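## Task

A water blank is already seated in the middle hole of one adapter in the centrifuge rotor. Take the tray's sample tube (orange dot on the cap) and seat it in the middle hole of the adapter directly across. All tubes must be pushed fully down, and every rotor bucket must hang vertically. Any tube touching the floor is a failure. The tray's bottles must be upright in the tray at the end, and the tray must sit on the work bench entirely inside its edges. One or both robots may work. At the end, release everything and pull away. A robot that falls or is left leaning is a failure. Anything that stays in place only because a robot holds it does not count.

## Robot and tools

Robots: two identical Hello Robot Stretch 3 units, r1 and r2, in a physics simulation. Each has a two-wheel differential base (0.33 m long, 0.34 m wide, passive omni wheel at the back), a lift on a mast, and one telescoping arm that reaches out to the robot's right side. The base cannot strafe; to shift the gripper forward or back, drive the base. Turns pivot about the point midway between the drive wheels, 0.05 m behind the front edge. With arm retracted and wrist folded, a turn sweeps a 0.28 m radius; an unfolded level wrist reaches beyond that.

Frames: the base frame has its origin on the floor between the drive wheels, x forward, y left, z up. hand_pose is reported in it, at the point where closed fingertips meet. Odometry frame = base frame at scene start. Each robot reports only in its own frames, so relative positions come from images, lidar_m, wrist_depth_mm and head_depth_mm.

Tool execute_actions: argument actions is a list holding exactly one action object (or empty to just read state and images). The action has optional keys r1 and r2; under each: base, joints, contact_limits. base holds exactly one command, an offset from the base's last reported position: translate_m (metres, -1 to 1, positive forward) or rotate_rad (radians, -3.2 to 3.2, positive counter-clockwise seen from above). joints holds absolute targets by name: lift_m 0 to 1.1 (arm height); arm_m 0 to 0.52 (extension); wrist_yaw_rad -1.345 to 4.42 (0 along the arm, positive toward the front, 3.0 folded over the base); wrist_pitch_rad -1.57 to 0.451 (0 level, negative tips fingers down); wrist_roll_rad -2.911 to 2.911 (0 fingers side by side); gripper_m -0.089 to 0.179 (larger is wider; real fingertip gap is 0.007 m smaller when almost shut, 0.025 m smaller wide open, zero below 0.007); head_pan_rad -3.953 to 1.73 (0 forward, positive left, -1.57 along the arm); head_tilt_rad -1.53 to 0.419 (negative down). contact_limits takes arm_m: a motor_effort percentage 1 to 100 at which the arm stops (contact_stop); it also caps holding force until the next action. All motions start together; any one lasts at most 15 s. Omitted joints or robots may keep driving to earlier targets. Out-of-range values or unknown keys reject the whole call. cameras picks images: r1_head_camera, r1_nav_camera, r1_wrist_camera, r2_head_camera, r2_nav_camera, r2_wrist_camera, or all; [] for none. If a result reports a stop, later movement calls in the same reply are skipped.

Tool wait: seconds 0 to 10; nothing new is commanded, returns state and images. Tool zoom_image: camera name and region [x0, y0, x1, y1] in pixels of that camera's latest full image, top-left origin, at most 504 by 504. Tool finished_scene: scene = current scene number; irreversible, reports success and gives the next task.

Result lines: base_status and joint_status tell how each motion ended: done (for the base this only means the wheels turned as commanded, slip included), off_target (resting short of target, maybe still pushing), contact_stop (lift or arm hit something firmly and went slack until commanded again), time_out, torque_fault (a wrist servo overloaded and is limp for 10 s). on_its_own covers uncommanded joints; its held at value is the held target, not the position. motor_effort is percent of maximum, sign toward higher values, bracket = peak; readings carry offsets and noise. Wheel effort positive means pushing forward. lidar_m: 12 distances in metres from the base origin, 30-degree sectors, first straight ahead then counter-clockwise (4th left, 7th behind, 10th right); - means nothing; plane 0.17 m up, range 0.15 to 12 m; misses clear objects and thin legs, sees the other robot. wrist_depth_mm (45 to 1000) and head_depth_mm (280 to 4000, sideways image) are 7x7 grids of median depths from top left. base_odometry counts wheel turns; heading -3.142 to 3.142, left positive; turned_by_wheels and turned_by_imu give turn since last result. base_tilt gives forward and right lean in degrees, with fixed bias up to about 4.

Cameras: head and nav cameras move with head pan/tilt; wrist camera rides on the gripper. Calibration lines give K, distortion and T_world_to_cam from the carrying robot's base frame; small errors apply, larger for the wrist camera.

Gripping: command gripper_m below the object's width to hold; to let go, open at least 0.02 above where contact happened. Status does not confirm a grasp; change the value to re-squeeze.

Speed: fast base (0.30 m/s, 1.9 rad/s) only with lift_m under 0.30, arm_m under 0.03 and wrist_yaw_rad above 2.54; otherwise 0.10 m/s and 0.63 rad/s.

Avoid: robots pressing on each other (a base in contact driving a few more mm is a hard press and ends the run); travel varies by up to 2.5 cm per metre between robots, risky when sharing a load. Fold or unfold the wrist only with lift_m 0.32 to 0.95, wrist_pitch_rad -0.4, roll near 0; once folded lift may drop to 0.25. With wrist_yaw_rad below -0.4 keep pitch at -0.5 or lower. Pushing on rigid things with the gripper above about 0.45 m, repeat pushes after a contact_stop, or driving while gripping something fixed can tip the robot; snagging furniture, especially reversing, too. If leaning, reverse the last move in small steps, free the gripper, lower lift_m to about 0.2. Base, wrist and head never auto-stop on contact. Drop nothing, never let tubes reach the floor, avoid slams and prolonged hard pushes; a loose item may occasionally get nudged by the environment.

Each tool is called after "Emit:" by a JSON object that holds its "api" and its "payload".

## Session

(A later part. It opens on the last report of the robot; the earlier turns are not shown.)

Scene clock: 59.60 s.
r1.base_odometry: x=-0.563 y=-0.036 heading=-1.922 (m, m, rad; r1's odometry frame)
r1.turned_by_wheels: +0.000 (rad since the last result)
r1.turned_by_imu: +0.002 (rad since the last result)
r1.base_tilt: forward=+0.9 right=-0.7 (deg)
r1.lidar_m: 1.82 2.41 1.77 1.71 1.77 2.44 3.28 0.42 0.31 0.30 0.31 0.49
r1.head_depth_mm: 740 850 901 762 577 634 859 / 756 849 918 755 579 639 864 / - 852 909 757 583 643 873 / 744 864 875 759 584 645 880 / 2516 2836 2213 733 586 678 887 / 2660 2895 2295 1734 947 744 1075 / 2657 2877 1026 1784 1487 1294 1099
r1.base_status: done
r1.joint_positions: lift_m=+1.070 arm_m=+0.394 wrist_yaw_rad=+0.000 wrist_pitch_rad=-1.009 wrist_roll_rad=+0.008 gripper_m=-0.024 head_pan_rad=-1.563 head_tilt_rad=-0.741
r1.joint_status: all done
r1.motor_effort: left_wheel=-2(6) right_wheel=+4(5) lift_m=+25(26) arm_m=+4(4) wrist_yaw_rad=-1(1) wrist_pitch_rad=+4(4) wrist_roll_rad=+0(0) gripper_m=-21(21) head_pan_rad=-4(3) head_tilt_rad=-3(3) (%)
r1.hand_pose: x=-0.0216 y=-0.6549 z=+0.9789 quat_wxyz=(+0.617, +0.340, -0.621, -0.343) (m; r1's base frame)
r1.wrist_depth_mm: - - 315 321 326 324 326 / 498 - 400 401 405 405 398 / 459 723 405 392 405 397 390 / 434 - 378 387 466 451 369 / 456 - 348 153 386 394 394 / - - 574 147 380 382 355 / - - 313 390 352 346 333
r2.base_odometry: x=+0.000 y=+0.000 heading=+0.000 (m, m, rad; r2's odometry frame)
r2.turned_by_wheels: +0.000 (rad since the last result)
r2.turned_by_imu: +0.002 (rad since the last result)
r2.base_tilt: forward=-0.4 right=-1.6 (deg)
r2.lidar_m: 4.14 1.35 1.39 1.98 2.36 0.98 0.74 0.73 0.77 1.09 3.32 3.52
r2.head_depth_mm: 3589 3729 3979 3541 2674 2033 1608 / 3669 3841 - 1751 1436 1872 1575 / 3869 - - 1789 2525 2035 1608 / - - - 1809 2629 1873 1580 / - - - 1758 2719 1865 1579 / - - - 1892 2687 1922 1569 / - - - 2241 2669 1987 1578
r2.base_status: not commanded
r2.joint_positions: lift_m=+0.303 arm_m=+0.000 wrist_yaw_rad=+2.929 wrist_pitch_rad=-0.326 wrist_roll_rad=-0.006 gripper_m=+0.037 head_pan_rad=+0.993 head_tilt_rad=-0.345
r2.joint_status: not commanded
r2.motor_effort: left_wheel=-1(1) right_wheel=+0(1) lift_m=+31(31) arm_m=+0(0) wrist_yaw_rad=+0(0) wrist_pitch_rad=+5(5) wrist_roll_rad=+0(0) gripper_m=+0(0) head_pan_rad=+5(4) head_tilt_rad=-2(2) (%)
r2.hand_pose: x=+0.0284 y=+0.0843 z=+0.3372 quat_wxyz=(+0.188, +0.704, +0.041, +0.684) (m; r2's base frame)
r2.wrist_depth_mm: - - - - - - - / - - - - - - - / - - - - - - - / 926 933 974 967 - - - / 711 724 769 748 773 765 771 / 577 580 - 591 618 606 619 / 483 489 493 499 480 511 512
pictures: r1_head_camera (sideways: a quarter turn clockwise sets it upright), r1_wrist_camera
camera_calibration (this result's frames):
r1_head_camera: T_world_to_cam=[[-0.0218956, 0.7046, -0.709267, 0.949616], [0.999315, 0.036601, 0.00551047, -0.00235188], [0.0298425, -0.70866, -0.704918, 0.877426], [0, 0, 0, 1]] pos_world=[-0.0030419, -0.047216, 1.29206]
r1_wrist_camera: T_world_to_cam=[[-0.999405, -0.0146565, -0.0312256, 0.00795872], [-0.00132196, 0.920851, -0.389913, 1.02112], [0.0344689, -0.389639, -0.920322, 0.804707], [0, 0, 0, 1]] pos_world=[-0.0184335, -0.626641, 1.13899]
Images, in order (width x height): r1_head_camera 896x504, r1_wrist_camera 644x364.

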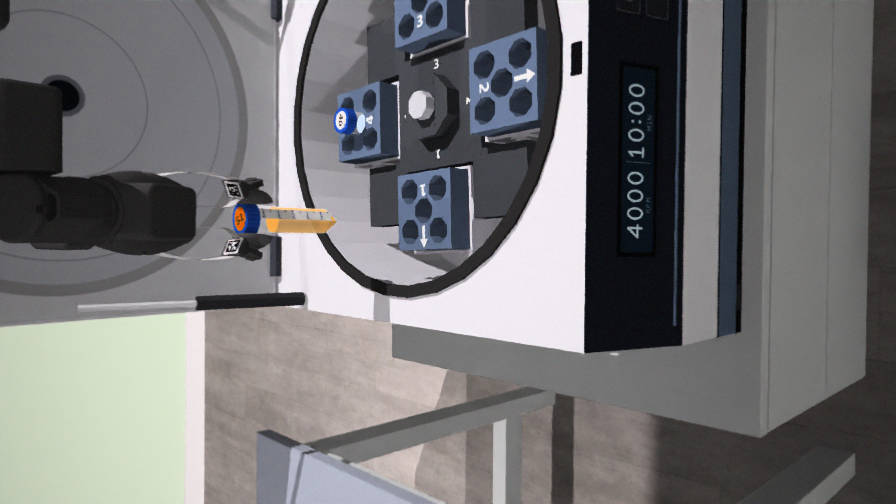

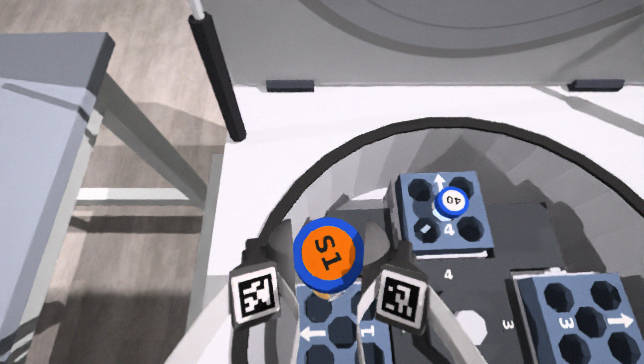

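Emit:
{"api": "execute_actions", "payload": {"actions": [], "cameras": ["r1_head_camera","r1_wrist_camera"]}}

Scene clock: 64.83 s.
r1.base_odometry: x=-0.563 y=-0.036 heading=-1.922 (m, m, rad; r1's odometry frame)
r1.turned_by_wheels: +0.000 (rad since the last result)
r1.turned_by_imu: +0.000 (rad since the last result)
r1.base_tilt: forward=+0.8 right=-0.8 (deg)
r1.lidar_m: 1.82 2.41 1.76 1.71 1.78 2.44 3.27 0.42 0.31 0.30 0.31 0.49
r1.head_depth_mm: 740 847 899 762 579 633 859 / 755 849 921 760 580 636 868 / - 852 913 757 581 642 875 / 746 863 879 761 585 644 882 / 2494 2827 2249 733 585 679 887 / 2664 2885 2316 1726 944 751 1083 / 2684 2869 1029 1799 1489 1304 1100
r1.base_status: done
r1.joint_positions: lift_m=+1.070 arm_m=+0.394 wrist_yaw_rad=+0.000 wrist_pitch_rad=-1.009 wrist_roll_rad=+0.008 gripper_m=-0.024 head_pan_rad=-1.563 head_tilt_rad=-0.741
r1.joint_status: all done
r1.motor_effort: left_wheel=-3(6) right_wheel=+4(5) lift_m=+25(26) arm_m=+4(4) wrist_yaw_rad=+0(1) wrist_pitch_rad=+4(4) wrist_roll_rad=+0(0) gripper_m=-20(21) head_pan_rad=-3(3) head_tilt_rad=-3(3) (%)
r1.hand_pose: x=-0.0216 y=-0.6549 z=+0.9789 quat_wxyz=(+0.617, +0.340, -0.621, -0.343) (m; r1's base frame)
r1.wrist_depth_mm: - - 314 328 328 323 327 / 493 - 401 398 398 397 397 / 451 721 404 398 402 394 386 / 431 - 385 391 470 447 372 / 463 - 351 154 386 396 391 / - - 576 147 387 381 359 / - - 308 390 352 342 334
r2.base_odometry: x=+0.000 y=+0.000 heading=+0.000 (m, m, rad; r2's odometry frame)
r2.turned_by_wheels: +0.000 (rad since the last result)
r2.turned_by_imu: +0.000 (rad since the last result)
r2.base_tilt: forward=-0.3 right=-1.8 (deg)
r2.lidar_m: 4.16 1.36 1.39 1.98 2.37 0.98 0.74 0.73 0.77 1.09 3.31 3.52
r2.head_depth_mm: 3544 3544 3914 3591 2653 2040 1623 / 3671 3878 - 1743 1430 1894 1571 / 3896 - - 1794 2507 2043 1602 / - - - 1782 2601 1874 1592 / - - - 1783 2709 1868 1577 / - - - 1876 2677 1926 1571 / - - - 2227 2688 1971 1561
r2.base_status: not commanded
r2.joint_positions: lift_m=+0.303 arm_m=+0.000 wrist_yaw_rad=+2.929 wrist_pitch_rad=-0.326 wrist_roll_rad=-0.006 gripper_m=+0.037 head_pan_rad=+0.993 head_tilt_rad=-0.345
r2.joint_status: not commanded
r2.motor_effort: left_wheel=+0(1) right_wheel=+0(1) lift_m=+31(31) arm_m=+0(0) wrist_yaw_rad=+0(0) wrist_pitch_rad=+5(5) wrist_roll_rad=+0(0) gripper_m=+0(0) head_pan_rad=+4(4) head_tilt_rad=-2(2) (%)
r2.hand_pose: x=+0.0284 y=+0.0843 z=+0.3372 quat_wxyz=(+0.188, +0.704, +0.041, +0.684) (m; r2's base frame)
r2.wrist_depth_mm: - - - - - - - / - - - - - - - / - - - - - - - / 923 935 954 984 - - - / 710 711 766 748 785 765 772 / 568 577 - 591 618 610 615 / 484 486 493 497 484 506 512
pictures: r1_head_camera (sideways: a quarter turn clockwise sets it upright), r1_wrist_camera
camera_calibration (this result's frames):
r1_head_camera: T_world_to_cam=[[-0.0218958, 0.7046, -0.709267, 0.949616], [0.999315, 0.0366012, 0.00551048, -0.00235189], [0.0298427, -0.70866, -0.704918, 0.877426], [0, 0, 0, 1]] pos_world=[-0.00304189, -0.047216, 1.29206]
r1_wrist_camera: T_world_to_cam=[[-0.999405, -0.0146564, -0.0312257, 0.00795879], [-0.00132189, 0.920851, -0.389913, 1.02112], [0.0344689, -0.389639, -0.920322, 0.804707], [0, 0, 0, 1]] pos_world=[-0.0184335, -0.626641, 1.13899]
Images, in order (width x height): r1_head_camera 896x504, r1_wrist_camera 644x364.

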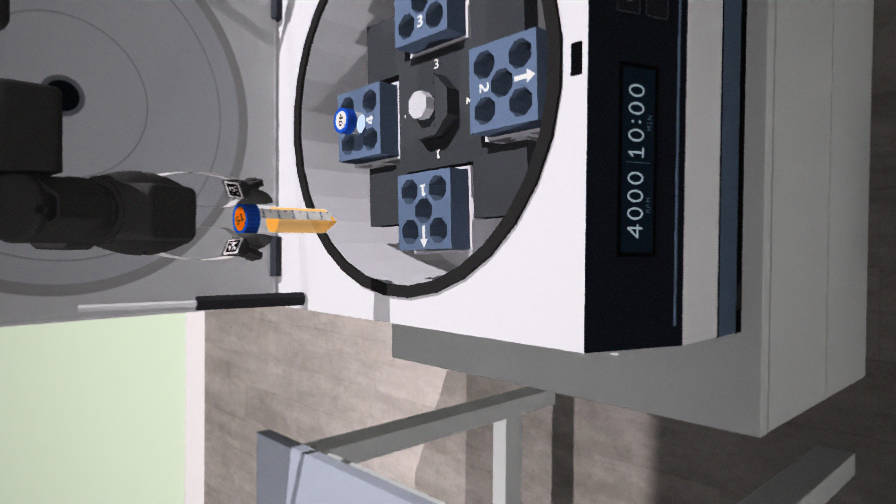

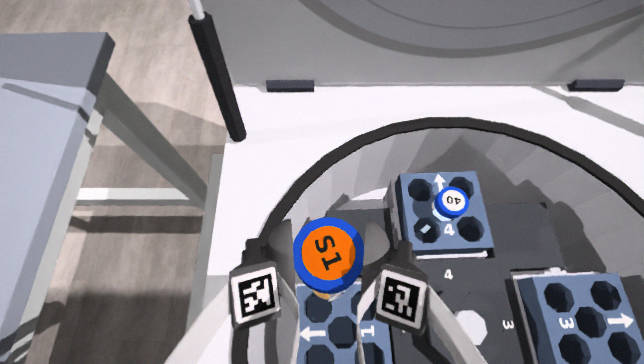

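Emit:
{"api": "execute_actions", "payload": {"actions": [{"r1":{"base":{"translate_m":-0.153},"joints":{"arm_m":0.23,"head_tilt_rad":-0.85}}}], "cameras": ["r1_head_camera","r1_wrist_camera"]}}

Emit:
{"api": "execute_actions", "payload": {"actions": [{"r1":{"joints":{"lift_m":0.995}}}], "cameras": ["r1_head_camera","r1_wrist_camera"]}}

Scene clock: 70.23 s.
r1.base_odometry: x=-0.510 y=+0.108 heading=-1.922 (m, m, rad; r1's odometry frame)
r1.turned_by_wheels: +0.000 (rad since the last result)
r1.turned_by_imu: +0.000 (rad since the last result)
r1.base_tilt: forward=+0.8 right=-0.8 (deg)
r1.lidar_m: 1.97 2.41 1.77 1.71 1.78 2.44 3.13 0.42 0.31 0.30 0.31 0.42
r1.head_depth_mm: 795 892 771 620 597 751 1084 / 797 874 833 704 601 761 1082 / - - 799 682 600 763 1099 / 775 877 823 675 603 770 1102 / 768 879 854 703 604 773 1088 / 774 863 802 624 605 779 1094 / 2728 2526 2008 626 608 783 1106
r1.base_status: done
r1.joint_positions: lift_m=+1.070 arm_m=+0.230 wrist_yaw_rad=+0.000 wrist_pitch_rad=-1.009 wrist_roll_rad=+0.008 gripper_m=-0.024 head_pan_rad=-1.563 head_tilt_rad=-0.839
r1.joint_status: all done
r1.motor_effort: left_wheel=-2(6) right_wheel=+4(4) lift_m=+25(25) arm_m=-2(3) wrist_yaw_rad=-1(0) wrist_pitch_rad=+4(4) wrist_roll_rad=+0(0) gripper_m=-21(21) head_pan_rad=-4(4) head_tilt_rad=-4(11) (%)
r1.hand_pose: x=-0.0216 y=-0.4913 z=+0.9789 quat_wxyz=(+0.617, +0.341, -0.621, -0.343) (m; r1's base frame)
r1.wrist_depth_mm: 642 481 469 476 461 469 - / - 436 483 498 476 433 - / - 413 481 460 477 396 - / - 389 416 414 410 389 - / - 370 411 153 407 368 - / - 332 458 147 421 330 - / 315 305 442 416 452 298 307
r2.base_odometry: x=+0.000 y=+0.000 heading=+0.000 (m, m, rad; r2's odometry frame)
r2.turned_by_wheels: +0.000 (rad since the last result)
r2.turned_by_imu: +0.001 (rad since the last result)
r2.base_tilt: forward=-0.2 right=-1.7 (deg)
r2.lidar_m: 4.16 1.36 1.39 1.98 2.36 0.98 0.74 0.73 0.77 1.09 3.32 3.51
r2.head_depth_mm: 3568 3690 3840 3595 2635 2046 1611 / 3706 3922 - 1758 1437 1900 1584 / 3825 - - 1795 2547 2021 1586 / - - - 1784 2591 1879 1575 / - - - 1756 2733 1854 1584 / - - - 1879 2700 1938 1573 / - - - 2220 2670 1992 1569
r2.base_status: not commanded
r2.joint_positions: lift_m=+0.303 arm_m=+0.000 wrist_yaw_rad=+2.929 wrist_pitch_rad=-0.326 wrist_roll_rad=-0.006 gripper_m=+0.037 head_pan_rad=+0.993 head_tilt_rad=-0.345
r2.joint_status: not commanded
r2.motor_effort: left_wheel=-1(0) right_wheel=+0(0) lift_m=+31(31) arm_m=+0(1) wrist_yaw_rad=+0(0) wrist_pitch_rad=+5(5) wrist_roll_rad=+0(0) gripper_m=+0(0) head_pan_rad=+5(4) head_tilt_rad=-1(2) (%)
r2.hand_pose: x=+0.0284 y=+0.0843 z=+0.3372 quat_wxyz=(+0.188, +0.704, +0.041, +0.684) (m; r2's base frame)
r2.wrist_depth_mm: - - - - - - - / - - - - - - - / - - - - - - - / 923 928 973 984 - - - / 710 722 762 745 793 762 765 / 580 579 - 593 615 610 608 / 485 487 492 497 489 505 510
pictures: r1_head_camera (sideways: a quarter turn clockwise sets it upright), r1_wrist_camera
camera_calibration (this result's frames):
r1_head_camera: T_world_to_cam=[[-0.0223986, 0.770938, -0.636516, 0.854819], [0.99932, 0.0359189, 0.00833891, -0.00603333], [0.0292917, -0.635896, -0.771219, 0.96365], [0, 0, 0, 1]] pos_world=[-0.00305098, -0.0460143, 1.28734]
r1_wrist_camera: T_world_to_cam=[[-0.999405, -0.0146584, -0.0312316, 0.0103617], [-0.00133565, 0.921012, -0.389532, 0.87016], [0.0344746, -0.389258, -0.920483, 0.868753], [0, 0, 0, 1]] pos_world=[-0.0184322, -0.463106, 1.13895]
Images, in order (width x height): r1_head_camera 896x504, r1_wrist_camera 644x364.

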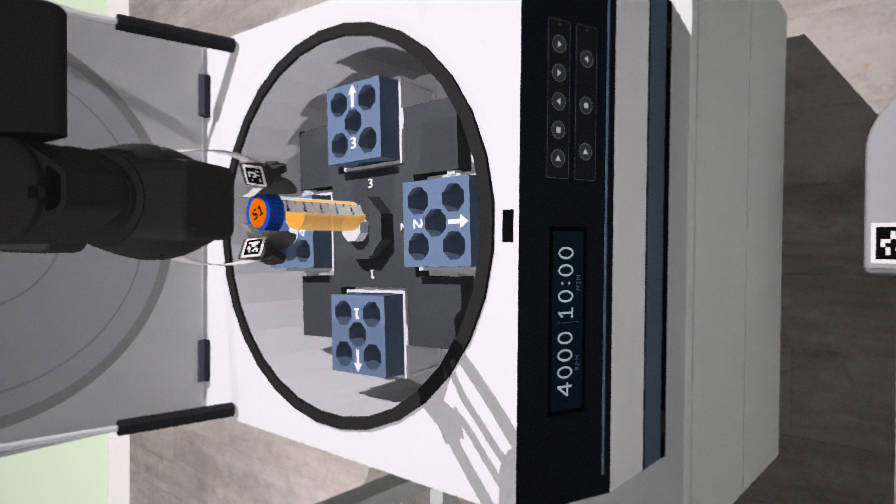

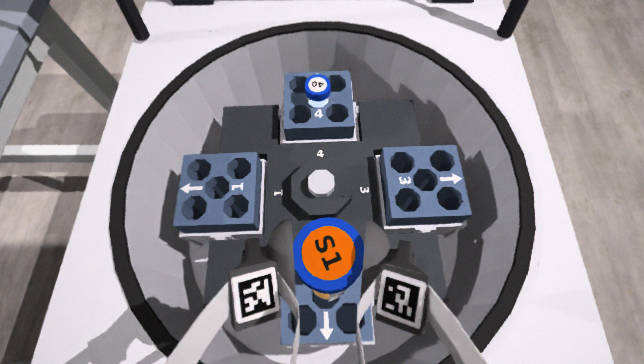

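Scene clock: 71.73 s.
r1.base_odometry: x=-0.510 y=+0.108 heading=-1.922 (m, m, rad; r1's odometry frame)
r1.turned_by_wheels: +0.000 (rad since the last result)
r1.turned_by_imu: +0.000 (rad since the last result)
r1.base_tilt: forward=+0.8 right=-0.8 (deg)
r1.lidar_m: 1.97 2.41 1.77 1.71 1.78 2.44 3.12 0.42 0.31 0.30 0.31 0.42
r1.head_depth_mm: - 2257 768 623 599 753 1093 / - - 833 702 600 758 1094 / - - 796 682 602 761 1104 / 766 881 823 668 604 769 1106 / 768 879 850 704 606 771 1094 / 772 863 804 625 606 777 1089 / 2671 2543 2022 626 610 785 1109
r1.base_status: not commanded
r1.joint_positions: lift_m=+0.995 arm_m=+0.230 wrist_yaw_rad=+0.000 wrist_pitch_rad=-1.009 wrist_roll_rad=+0.008 gripper_m=-0.024 head_pan_rad=-1.563 head_tilt_rad=-0.839
r1.joint_status: all done
r1.motor_effort: left_wheel=-2(2) right_wheel=+4(5) lift_m=+20(23) arm_m=-2(2) wrist_yaw_rad=+0(1) wrist_pitch_rad=+4(4) wrist_roll_rad=+0(0) gripper_m=-20(20) head_pan_rad=-3(4) head_tilt_rad=-3(4) (%)
r1.hand_pose: x=-0.0216 y=-0.4913 z=+0.9041 quat_wxyz=(+0.617, +0.341, -0.621, -0.343) (m; r1's base frame)
r1.wrist_depth_mm: 668 368 418 421 403 356 - / - 363 422 388 411 349 - / 316 362 379 380 367 353 308 / 290 328 346 339 339 332 283 / 267 358 331 152 330 359 261 / 248 309 314 148 311 306 245 / 237 248 391 281 387 234 231
r2.base_odometry: x=+0.000 y=+0.000 heading=+0.000 (m, m, rad; r2's odometry frame)
r2.turned_by_wheels: +0.000 (rad since the last result)
r2.turned_by_imu: +0.000 (rad since the last result)
r2.base_tilt: forward=-0.2 right=-1.8 (deg)
r2.lidar_m: 4.15 1.35 1.39 1.98 2.36 0.98 0.74 0.73 0.77 1.09 3.32 3.49
r2.head_depth_mm: 3525 3754 3783 3535 2638 2042 1613 / 3711 3895 - 1743 1435 1881 1563 / 3791 - - 1810 2493 2012 1591 / - - - 1774 2613 1886 1594 / - - - 1761 2700 1853 1583 / - - - 1880 2717 1915 1587 / - - - 2265 2670 1989 1581
r2.base_status: not commanded
r2.joint_positions: lift_m=+0.303 arm_m=+0.000 wrist_yaw_rad=+2.929 wrist_pitch_rad=-0.326 wrist_roll_rad=-0.006 gripper_m=+0.037 head_pan_rad=+0.993 head_tilt_rad=-0.345
r2.joint_status: not commanded
r2.motor_effort: left_wheel=+0(1) right_wheel=+1(1) lift_m=+31(31) arm_m=+0(1) wrist_yaw_rad=+1(0) wrist_pitch_rad=+5(5) wrist_roll_rad=+0(0) gripper_m=+0(0) head_pan_rad=+4(5) head_tilt_rad=-2(2) (%)
r2.hand_pose: x=+0.0284 y=+0.0843 z=+0.3372 quat_wxyz=(+0.188, +0.704, +0.041, +0.684) (m; r2's base frame)
r2.wrist_depth_mm: - - - - - - - / - - - - - - - / - - - - - - - / 936 950 970 977 - - - / 705 717 765 741 774 752 770 / 577 583 - 591 615 603 615 / 483 486 492 497 487 508 510
pictures: r1_head_camera (sideways: a quarter turn clockwise sets it upright), r1_wrist_camera
camera_calibration (this result's frames):
r1_head_camera: T_world_to_cam=[[-0.0223987, 0.770938, -0.636516, 0.854819], [0.99932, 0.035919, 0.00833891, -0.00603333], [0.0292918, -0.635896, -0.771219, 0.96365], [0, 0, 0, 1]] pos_world=[-0.00305098, -0.0460143, 1.28734]
r1_wrist_camera: T_world_to_cam=[[-0.999405, -0.0146538, -0.0312336, 0.00803086], [-0.00133547, 0.921067, -0.389403, 0.840907], [0.0344745, -0.389129, -0.920538, 0.80005], [0, 0, 0, 1]] pos_world=[-0.0184322, -0.463091, 1.06418]
Images, in order (width x height): r1_head_camera 896x504, r1_wrist_camera 644x364.

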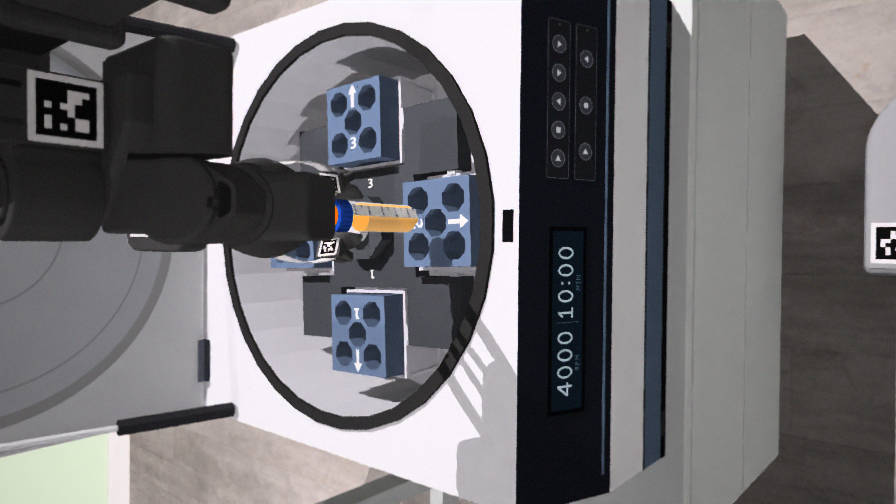

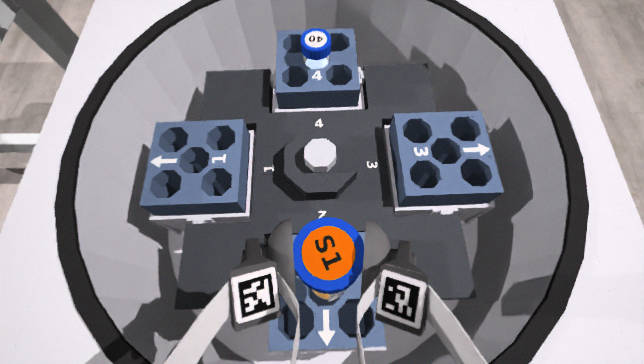

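Emit:
{"api": "zoom_image", "payload": {"camera": "r1_head_camera", "region": [320,160,500,280]}}

Emit:
{"api": "zoom_image", "payload": {"camera": "r1_wrist_camera", "region": [240,200,440,364]}}

Region (320, 160, 500, 280) of r1_head_camera's 896x504 image, scaled by 2.800, with more detail than that image has.

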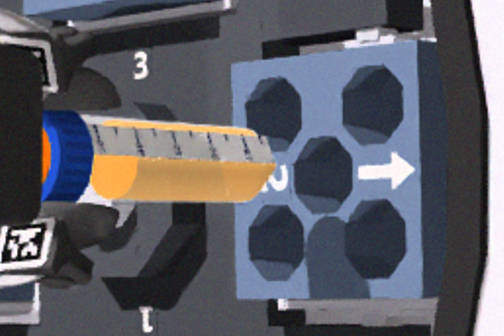

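Region (240, 200, 440, 364) of r1_wrist_camera's 644x364 image, scaled by 2.520; it fills the top 413 rows of this view, and the rest is white.

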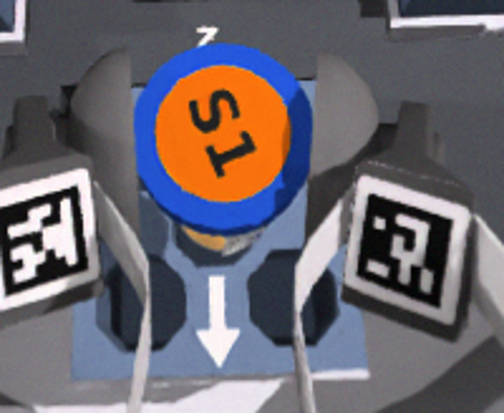

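Emit:
{"api": "execute_actions", "payload": {"actions": [{"r1":{"joints":{"lift_m":0.965,"arm_m":0.228}}}], "cameras": ["r1_head_camera","r1_wrist_camera"]}}

Emit:
{"api": "zoom_image", "payload": {"camera": "r1_head_camera", "region": [340,160,520,280]}}

Emit:
{"api": "zoom_image", "payload": {"camera": "r1_wrist_camera", "region": [240,200,440,364]}}

Scene clock: 79.00 s.
r1.base_odometry: x=-0.510 y=+0.108 heading=-1.922 (m, m, rad; r1's odometry frame)
r1.turned_by_wheels: +0.000 (rad since the last result)
r1.turned_by_imu: +0.000 (rad since the last result)
r1.base_tilt: forward=+1.0 right=-0.9 (deg)
r1.lidar_m: 1.98 2.41 1.77 1.71 1.77 2.45 3.13 0.42 0.31 0.29 0.31 0.42
r1.head_depth_mm: - - 764 621 597 753 1090 / - - 798 705 600 758 1088 / 735 - 799 673 603 762 1105 / 754 877 822 670 604 767 1106 / 769 880 851 709 605 775 1092 / 770 857 803 625 607 776 1087 / 2710 2531 2041 628 609 784 1110
r1.base_status: not commanded
r1.joint_positions: lift_m=+0.965 arm_m=+0.228 wrist_yaw_rad=+0.000 wrist_pitch_rad=-1.009 wrist_roll_rad=+0.008 gripper_m=-0.024 head_pan_rad=-1.563 head_tilt_rad=-0.839
r1.joint_status: all done
r1.motor_effort: left_wheel=-2(2) right_wheel=+4(3) lift_m=+20(20) arm_m=-2(3) wrist_yaw_rad=-1(0) wrist_pitch_rad=+4(4) wrist_roll_rad=+0(0) gripper_m=-21(21) head_pan_rad=-4(4) head_tilt_rad=-4(4) (%)
r1.hand_pose: x=-0.0216 y=-0.4893 z=+0.8741 quat_wxyz=(+0.617, +0.341, -0.621, -0.344) (m; r1's base frame)
r1.wrist_depth_mm: 601 331 412 364 395 324 - / 300 361 376 359 369 343 295 / 282 322 337 322 328 317 270 / 269 314 314 311 319 313 251 / 244 334 300 153 300 323 234 / 223 286 282 147 286 284 217 / 207 244 368 247 347 232 202
r2.base_odometry: x=+0.000 y=+0.000 heading=+0.000 (m, m, rad; r2's odometry frame)
r2.turned_by_wheels: +0.000 (rad since the last result)
r2.turned_by_imu: +0.001 (rad since the last result)
r2.base_tilt: forward=-0.4 right=-1.8 (deg)
r2.lidar_m: 4.17 1.36 1.39 1.98 2.36 0.98 0.74 0.73 0.77 1.09 3.32 3.51
r2.head_depth_mm: 3517 3701 3796 3591 2668 2046 1626 / 3714 3861 - 1763 1437 1894 1572 / 3909 - - 1806 2479 2016 1597 / - - - 1808 2605 1863 1593 / - - - 1756 2752 1865 1598 / - - - 1895 2673 1918 1575 / - - - 2243 2679 1974 1579
r2.base_status: not commanded
r2.joint_positions: lift_m=+0.303 arm_m=+0.000 wrist_yaw_rad=+2.929 wrist_pitch_rad=-0.326 wrist_roll_rad=-0.006 gripper_m=+0.037 head_pan_rad=+0.993 head_tilt_rad=-0.345
r2.joint_status: not commanded
r2.motor_effort: left_wheel=+0(0) right_wheel=+0(0) lift_m=+31(31) arm_m=+0(0) wrist_yaw_rad=+0(0) wrist_pitch_rad=+5(5) wrist_roll_rad=+0(0) gripper_m=+0(0) head_pan_rad=+4(4) head_tilt_rad=-2(2) (%)
r2.hand_pose: x=+0.0284 y=+0.0843 z=+0.3372 quat_wxyz=(+0.188, +0.704, +0.041, +0.684) (m; r2's base frame)
r2.wrist_depth_mm: - - - - - - - / - - - - - - - / - - - - - - - / 925 939 967 966 - - - / 712 718 765 746 792 762 773 / 576 581 - 590 615 608 615 / 483 486 497 497 483 508 512
pictures: r1_head_camera (sideways: a quarter turn clockwise sets it upright), r1_wrist_camera
camera_calibration (this result's frames):
r1_head_camera: T_world_to_cam=[[-0.0223987, 0.770938, -0.636516, 0.854819], [0.99932, 0.035919, 0.00833891, -0.00603333], [0.0292918, -0.635896, -0.771219, 0.963651], [0, 0, 0, 1]] pos_world=[-0.00305098, -0.0460143, 1.28734]
r1_wrist_camera: T_world_to_cam=[[-0.999405, -0.0146498, -0.0312355, 0.00712704], [-0.00133526, 0.921114, -0.389291, 0.827285], [0.0344745, -0.389017, -0.920585, 0.773317], [0, 0, 0, 1]] pos_world=[-0.0184323, -0.461085, 1.03418]
Images, in order (width x height): r1_head_camera 896x504, r1_wrist_camera 644x364.

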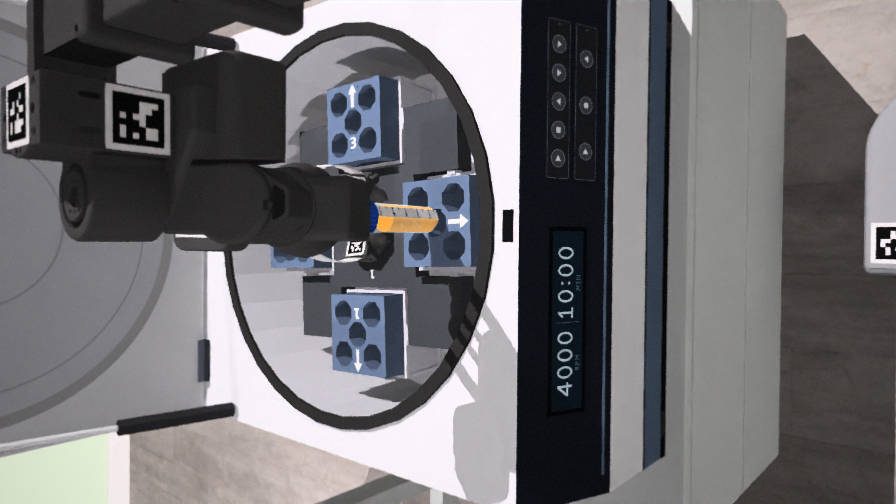

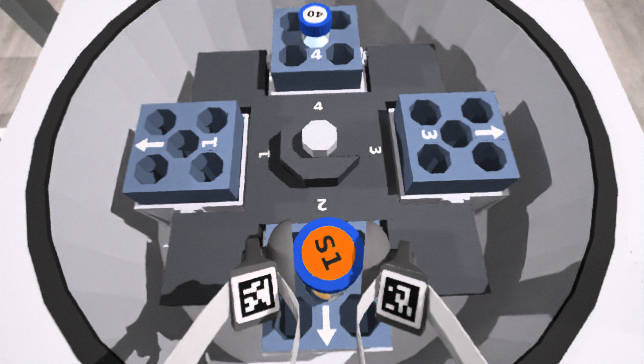

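Region (340, 160, 520, 280) of r1_head_camera's 896x504 image, scaled by 2.800, with more detail than that image has.

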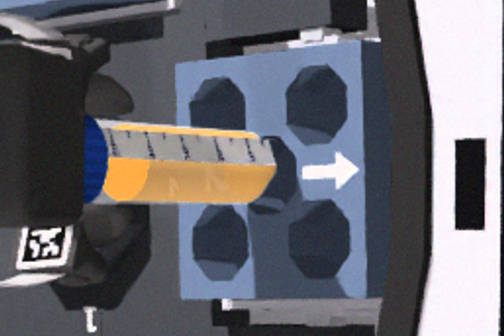

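Region (240, 200, 440, 364) of r1_wrist_camera's 644x364 image, scaled by 2.520; it fills the top 413 rows of this view, and the rest is white.

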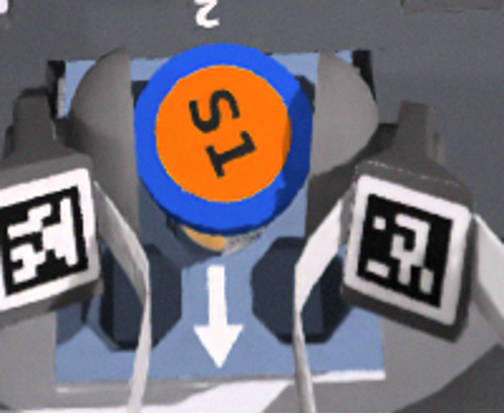

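Emit:
{"api": "execute_actions", "payload": {"actions": [{"r1":{"base":{"translate_m":0.0015},"joints":{"lift_m":0.94}}}], "cameras": ["r1_head_camera","r1_wrist_camera"]}}

Emit:
{"api": "zoom_image", "payload": {"camera": "r1_head_camera", "region": [340,160,520,280]}}

Scene clock: 82.63 s.
r1.base_odometry: x=-0.511 y=+0.106 heading=-1.922 (m, m, rad; r1's odometry frame)
r1.turned_by_wheels: +0.000 (rad since the last result)
r1.turned_by_imu: +0.000 (rad since the last result)
r1.base_tilt: forward=+0.9 right=-0.8 (deg)
r1.lidar_m: 1.98 2.40 1.77 1.71 1.77 2.44 3.13 0.42 0.31 0.30 0.31 0.42
r1.head_depth_mm: 745 - 789 621 597 754 1083 / 737 - 783 702 601 761 1085 / 751 - - 668 601 765 1108 / 767 879 841 672 603 772 1107 / 769 877 851 703 604 775 1090 / 772 863 804 626 608 778 1090 / 2768 2522 2025 625 610 782 1104
r1.base_status: done
r1.joint_positions: lift_m=+0.940 arm_m=+0.228 wrist_yaw_rad=+0.000 wrist_pitch_rad=-1.009 wrist_roll_rad=+0.008 gripper_m=-0.024 head_pan_rad=-1.563 head_tilt_rad=-0.839
r1.joint_status: all done
r1.motor_effort: left_wheel=-2(4) right_wheel=+3(9) lift_m=+20(24) arm_m=-2(2) wrist_yaw_rad=-2(0) wrist_pitch_rad=+4(4) wrist_roll_rad=+0(0) gripper_m=-20(21) head_pan_rad=-3(3) head_tilt_rad=-3(4) (%)
r1.hand_pose: x=-0.0216 y=-0.4892 z=+0.8491 quat_wxyz=(+0.617, +0.341, -0.621, -0.344) (m; r1's base frame)
r1.wrist_depth_mm: 288 328 384 332 383 329 279 / 271 331 337 332 336 319 264 / 272 302 296 288 304 290 253 / 267 288 291 289 291 297 244 / 244 318 277 153 270 296 226 / 216 265 261 147 260 269 197 / 185 243 343 229 323 235 181
r2.base_odometry: x=+0.000 y=+0.000 heading=+0.000 (m, m, rad; r2's odometry frame)
r2.turned_by_wheels: +0.000 (rad since the last result)
r2.turned_by_imu: +0.001 (rad since the last result)
r2.base_tilt: forward=-0.3 right=-1.7 (deg)
r2.lidar_m: 4.15 1.36 1.39 1.98 2.36 0.98 0.74 0.73 0.77 1.09 3.31 3.50
r2.head_depth_mm: 3547 3646 3908 3531 2653 2050 1611 / 3700 3868 - 1751 1435 1886 1592 / 3872 - - 1811 2484 2048 1598 / - - - 1783 2634 1881 1590 / - - - 1757 2706 1873 1576 / - - - 1902 2677 1902 1575 / - - - 2235 2639 1975 1561
r2.base_status: not commanded
r2.joint_positions: lift_m=+0.303 arm_m=+0.000 wrist_yaw_rad=+2.929 wrist_pitch_rad=-0.326 wrist_roll_rad=-0.006 gripper_m=+0.037 head_pan_rad=+0.993 head_tilt_rad=-0.345
r2.joint_status: not commanded
r2.motor_effort: left_wheel=-1(1) right_wheel=+1(0) lift_m=+32(31) arm_m=+1(1) wrist_yaw_rad=+0(0) wrist_pitch_rad=+5(5) wrist_roll_rad=+0(0) gripper_m=+0(0) head_pan_rad=+4(4) head_tilt_rad=-2(1) (%)
r2.hand_pose: x=+0.0284 y=+0.0843 z=+0.3372 quat_wxyz=(+0.188, +0.704, +0.041, +0.684) (m; r2's base frame)
r2.wrist_depth_mm: - - - - - - - / - - - - - - - / - - - - - - - / 944 949 973 978 - - - / 708 709 768 744 787 773 765 / 579 582 - 588 612 600 615 / 484 484 492 499 485 506 509
pictures: r1_head_camera (sideways: a quarter turn clockwise sets it upright), r1_wrist_camera
camera_calibration (this result's frames):
r1_head_camera: T_world_to_cam=[[-0.0223989, 0.770938, -0.636516, 0.854819], [0.99932, 0.0359192, 0.00833891, -0.00603333], [0.0292919, -0.635896, -0.771219, 0.963651], [0, 0, 0, 1]] pos_world=[-0.00305096, -0.0460143, 1.28734]
r1_wrist_camera: T_world_to_cam=[[-0.999405, -0.0146491, -0.0312358, 0.0063468], [-0.00133516, 0.921122, -0.389272, 0.817533], [0.0344744, -0.388998, -0.920593, 0.75032], [0, 0, 0, 1]] pos_world=[-0.0184323, -0.461081, 1.00918]
Images, in order (width x height): r1_head_camera 896x504, r1_wrist_camera 644x364.

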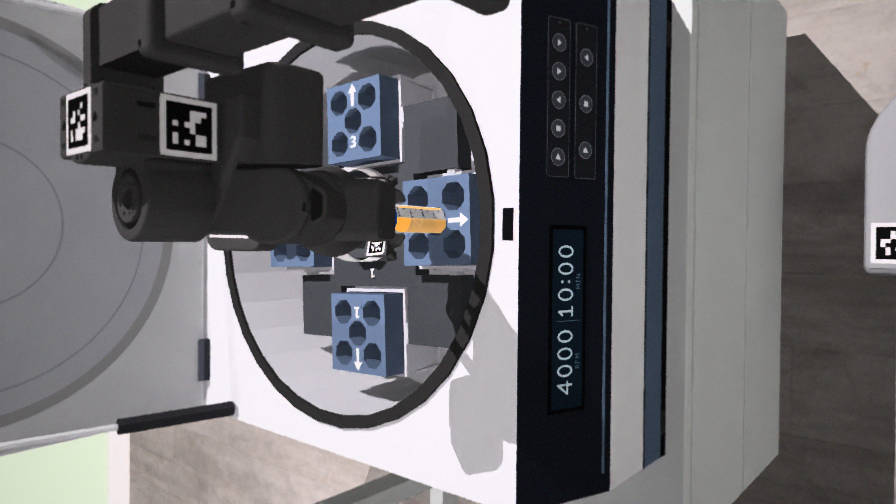

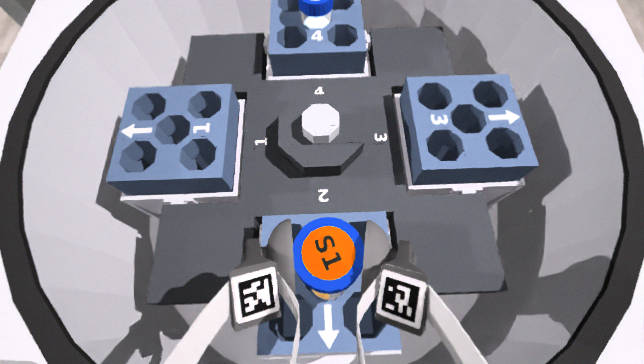

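Region (340, 160, 520, 280) of r1_head_camera's 896x504 image, scaled by 2.800, with more detail than that image has.

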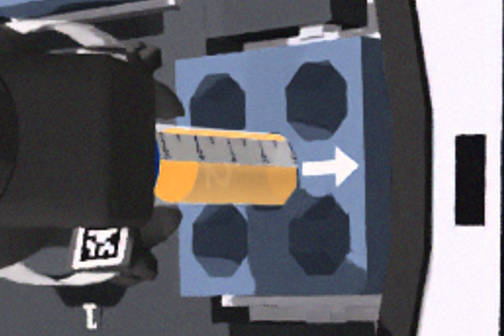

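The tube is in the hole. Lowering further.

Emit:
{"api": "execute_actions", "payload": {"actions": [{"r1":{"joints":{"lift_m":0.886}}}], "cameras": ["r1_head_camera","r1_wrist_camera"]}}

Scene clock: 84.87 s.
r1.base_odometry: x=-0.511 y=+0.106 heading=-1.922 (m, m, rad; r1's odometry frame)
r1.turned_by_wheels: +0.000 (rad since the last result)
r1.turned_by_imu: +0.000 (rad since the last result)
r1.base_tilt: forward=+0.8 right=-0.8 (deg)
r1.lidar_m: 1.97 2.41 1.77 1.71 1.78 2.44 3.13 0.42 0.31 0.30 0.31 0.42
r1.head_depth_mm: 760 1571 - - 609 752 1090 / 763 854 - 703 599 758 1094 / 765 857 - 667 603 764 1105 / 768 877 829 663 603 766 1104 / 769 879 852 706 607 771 1091 / 769 861 804 625 605 778 1091 / 2713 2534 2033 629 609 788 1108
r1.base_status: not commanded
r1.joint_positions: lift_m=+0.886 arm_m=+0.228 wrist_yaw_rad=+0.000 wrist_pitch_rad=-1.010 wrist_roll_rad=+0.008 gripper_m=-0.024 head_pan_rad=-1.563 head_tilt_rad=-0.839
r1.joint_status: all done
r1.motor_effort: left_wheel=-3(3) right_wheel=+3(3) lift_m=+20(22) arm_m=-2(2) wrist_yaw_rad=+0(1) wrist_pitch_rad=+4(5) wrist_roll_rad=+0(0) gripper_m=-20(20) head_pan_rad=-4(3) head_tilt_rad=-3(3) (%)
r1.hand_pose: x=-0.0216 y=-0.4892 z=+0.7951 quat_wxyz=(+0.617, +0.341, -0.621, -0.344) (m; r1's base frame)
r1.wrist_depth_mm: 265 302 293 286 295 284 247 / 257 243 259 239 263 237 241 / 242 223 247 234 245 225 231 / 254 234 232 231 231 234 244 / 244 222 217 153 216 215 227 / 214 205 205 147 207 215 198 / 179 242 219 168 176 237 164
r2.base_odometry: x=+0.000 y=+0.000 heading=+0.000 (m, m, rad; r2's odometry frame)
r2.turned_by_wheels: +0.000 (rad since the last result)
r2.turned_by_imu: +0.000 (rad since the last result)
r2.base_tilt: forward=-0.2 right=-1.7 (deg)
r2.lidar_m: 4.14 1.36 1.39 1.98 2.35 0.98 0.74 0.73 0.77 1.09 3.32 3.50
r2.head_depth_mm: 3588 3671 3873 3552 2637 2036 1607 / 3763 3876 - 1749 1442 1874 1573 / 3884 - - 1813 2531 2008 1604 / - - - 1799 2604 1870 1590 / - - - 1771 2711 1866 1576 / - - - 1897 2673 1919 1578 / - - - 2241 2669 1977 1569
r2.base_status: not commanded
r2.joint_positions: lift_m=+0.303 arm_m=+0.000 wrist_yaw_rad=+2.929 wrist_pitch_rad=-0.326 wrist_roll_rad=-0.006 gripper_m=+0.037 head_pan_rad=+0.993 head_tilt_rad=-0.345
r2.joint_status: not commanded
r2.motor_effort: left_wheel=+0(1) right_wheel=+0(0) lift_m=+31(32) arm_m=+0(0) wrist_yaw_rad=+1(0) wrist_pitch_rad=+5(5) wrist_roll_rad=+0(0) gripper_m=+0(0) head_pan_rad=+4(4) head_tilt_rad=-2(2) (%)
r2.hand_pose: x=+0.0284 y=+0.0843 z=+0.3372 quat_wxyz=(+0.188, +0.704, +0.041, +0.684) (m; r2's base frame)
r2.wrist_depth_mm: - - - - - - - / - - - - - - - / - - - - - - - / 919 941 954 960 - - - / 720 712 774 737 783 763 767 / 574 578 - 592 615 605 617 / 484 490 491 499 486 503 510
pictures: r1_head_camera (sideways: a quarter turn clockwise sets it upright), r1_wrist_camera
camera_calibration (this result's frames):
r1_head_camera: T_world_to_cam=[[-0.0223986, 0.770938, -0.636516, 0.854819], [0.99932, 0.0359189, 0.00833891, -0.00603333], [0.0292917, -0.635896, -0.771219, 0.96365], [0, 0, 0, 1]] pos_world=[-0.00305098, -0.0460143, 1.28734]
r1_wrist_camera: T_world_to_cam=[[-0.999405, -0.0146406, -0.0312408, 0.00466853], [-0.00133711, 0.921254, -0.38896, 0.79624], [0.0344754, -0.388686, -0.920725, 0.700862], [0, 0, 0, 1]] pos_world=[-0.0184321, -0.461055, 0.955152]
Images, in order (width x height): r1_head_camera 896x504, r1_wrist_camera 644x364.

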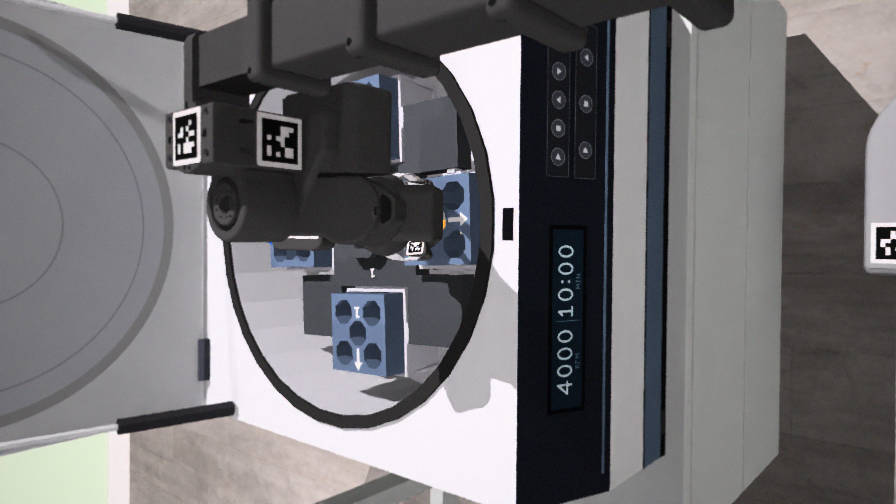

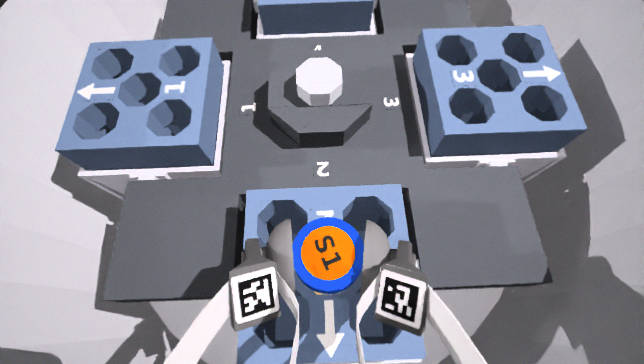

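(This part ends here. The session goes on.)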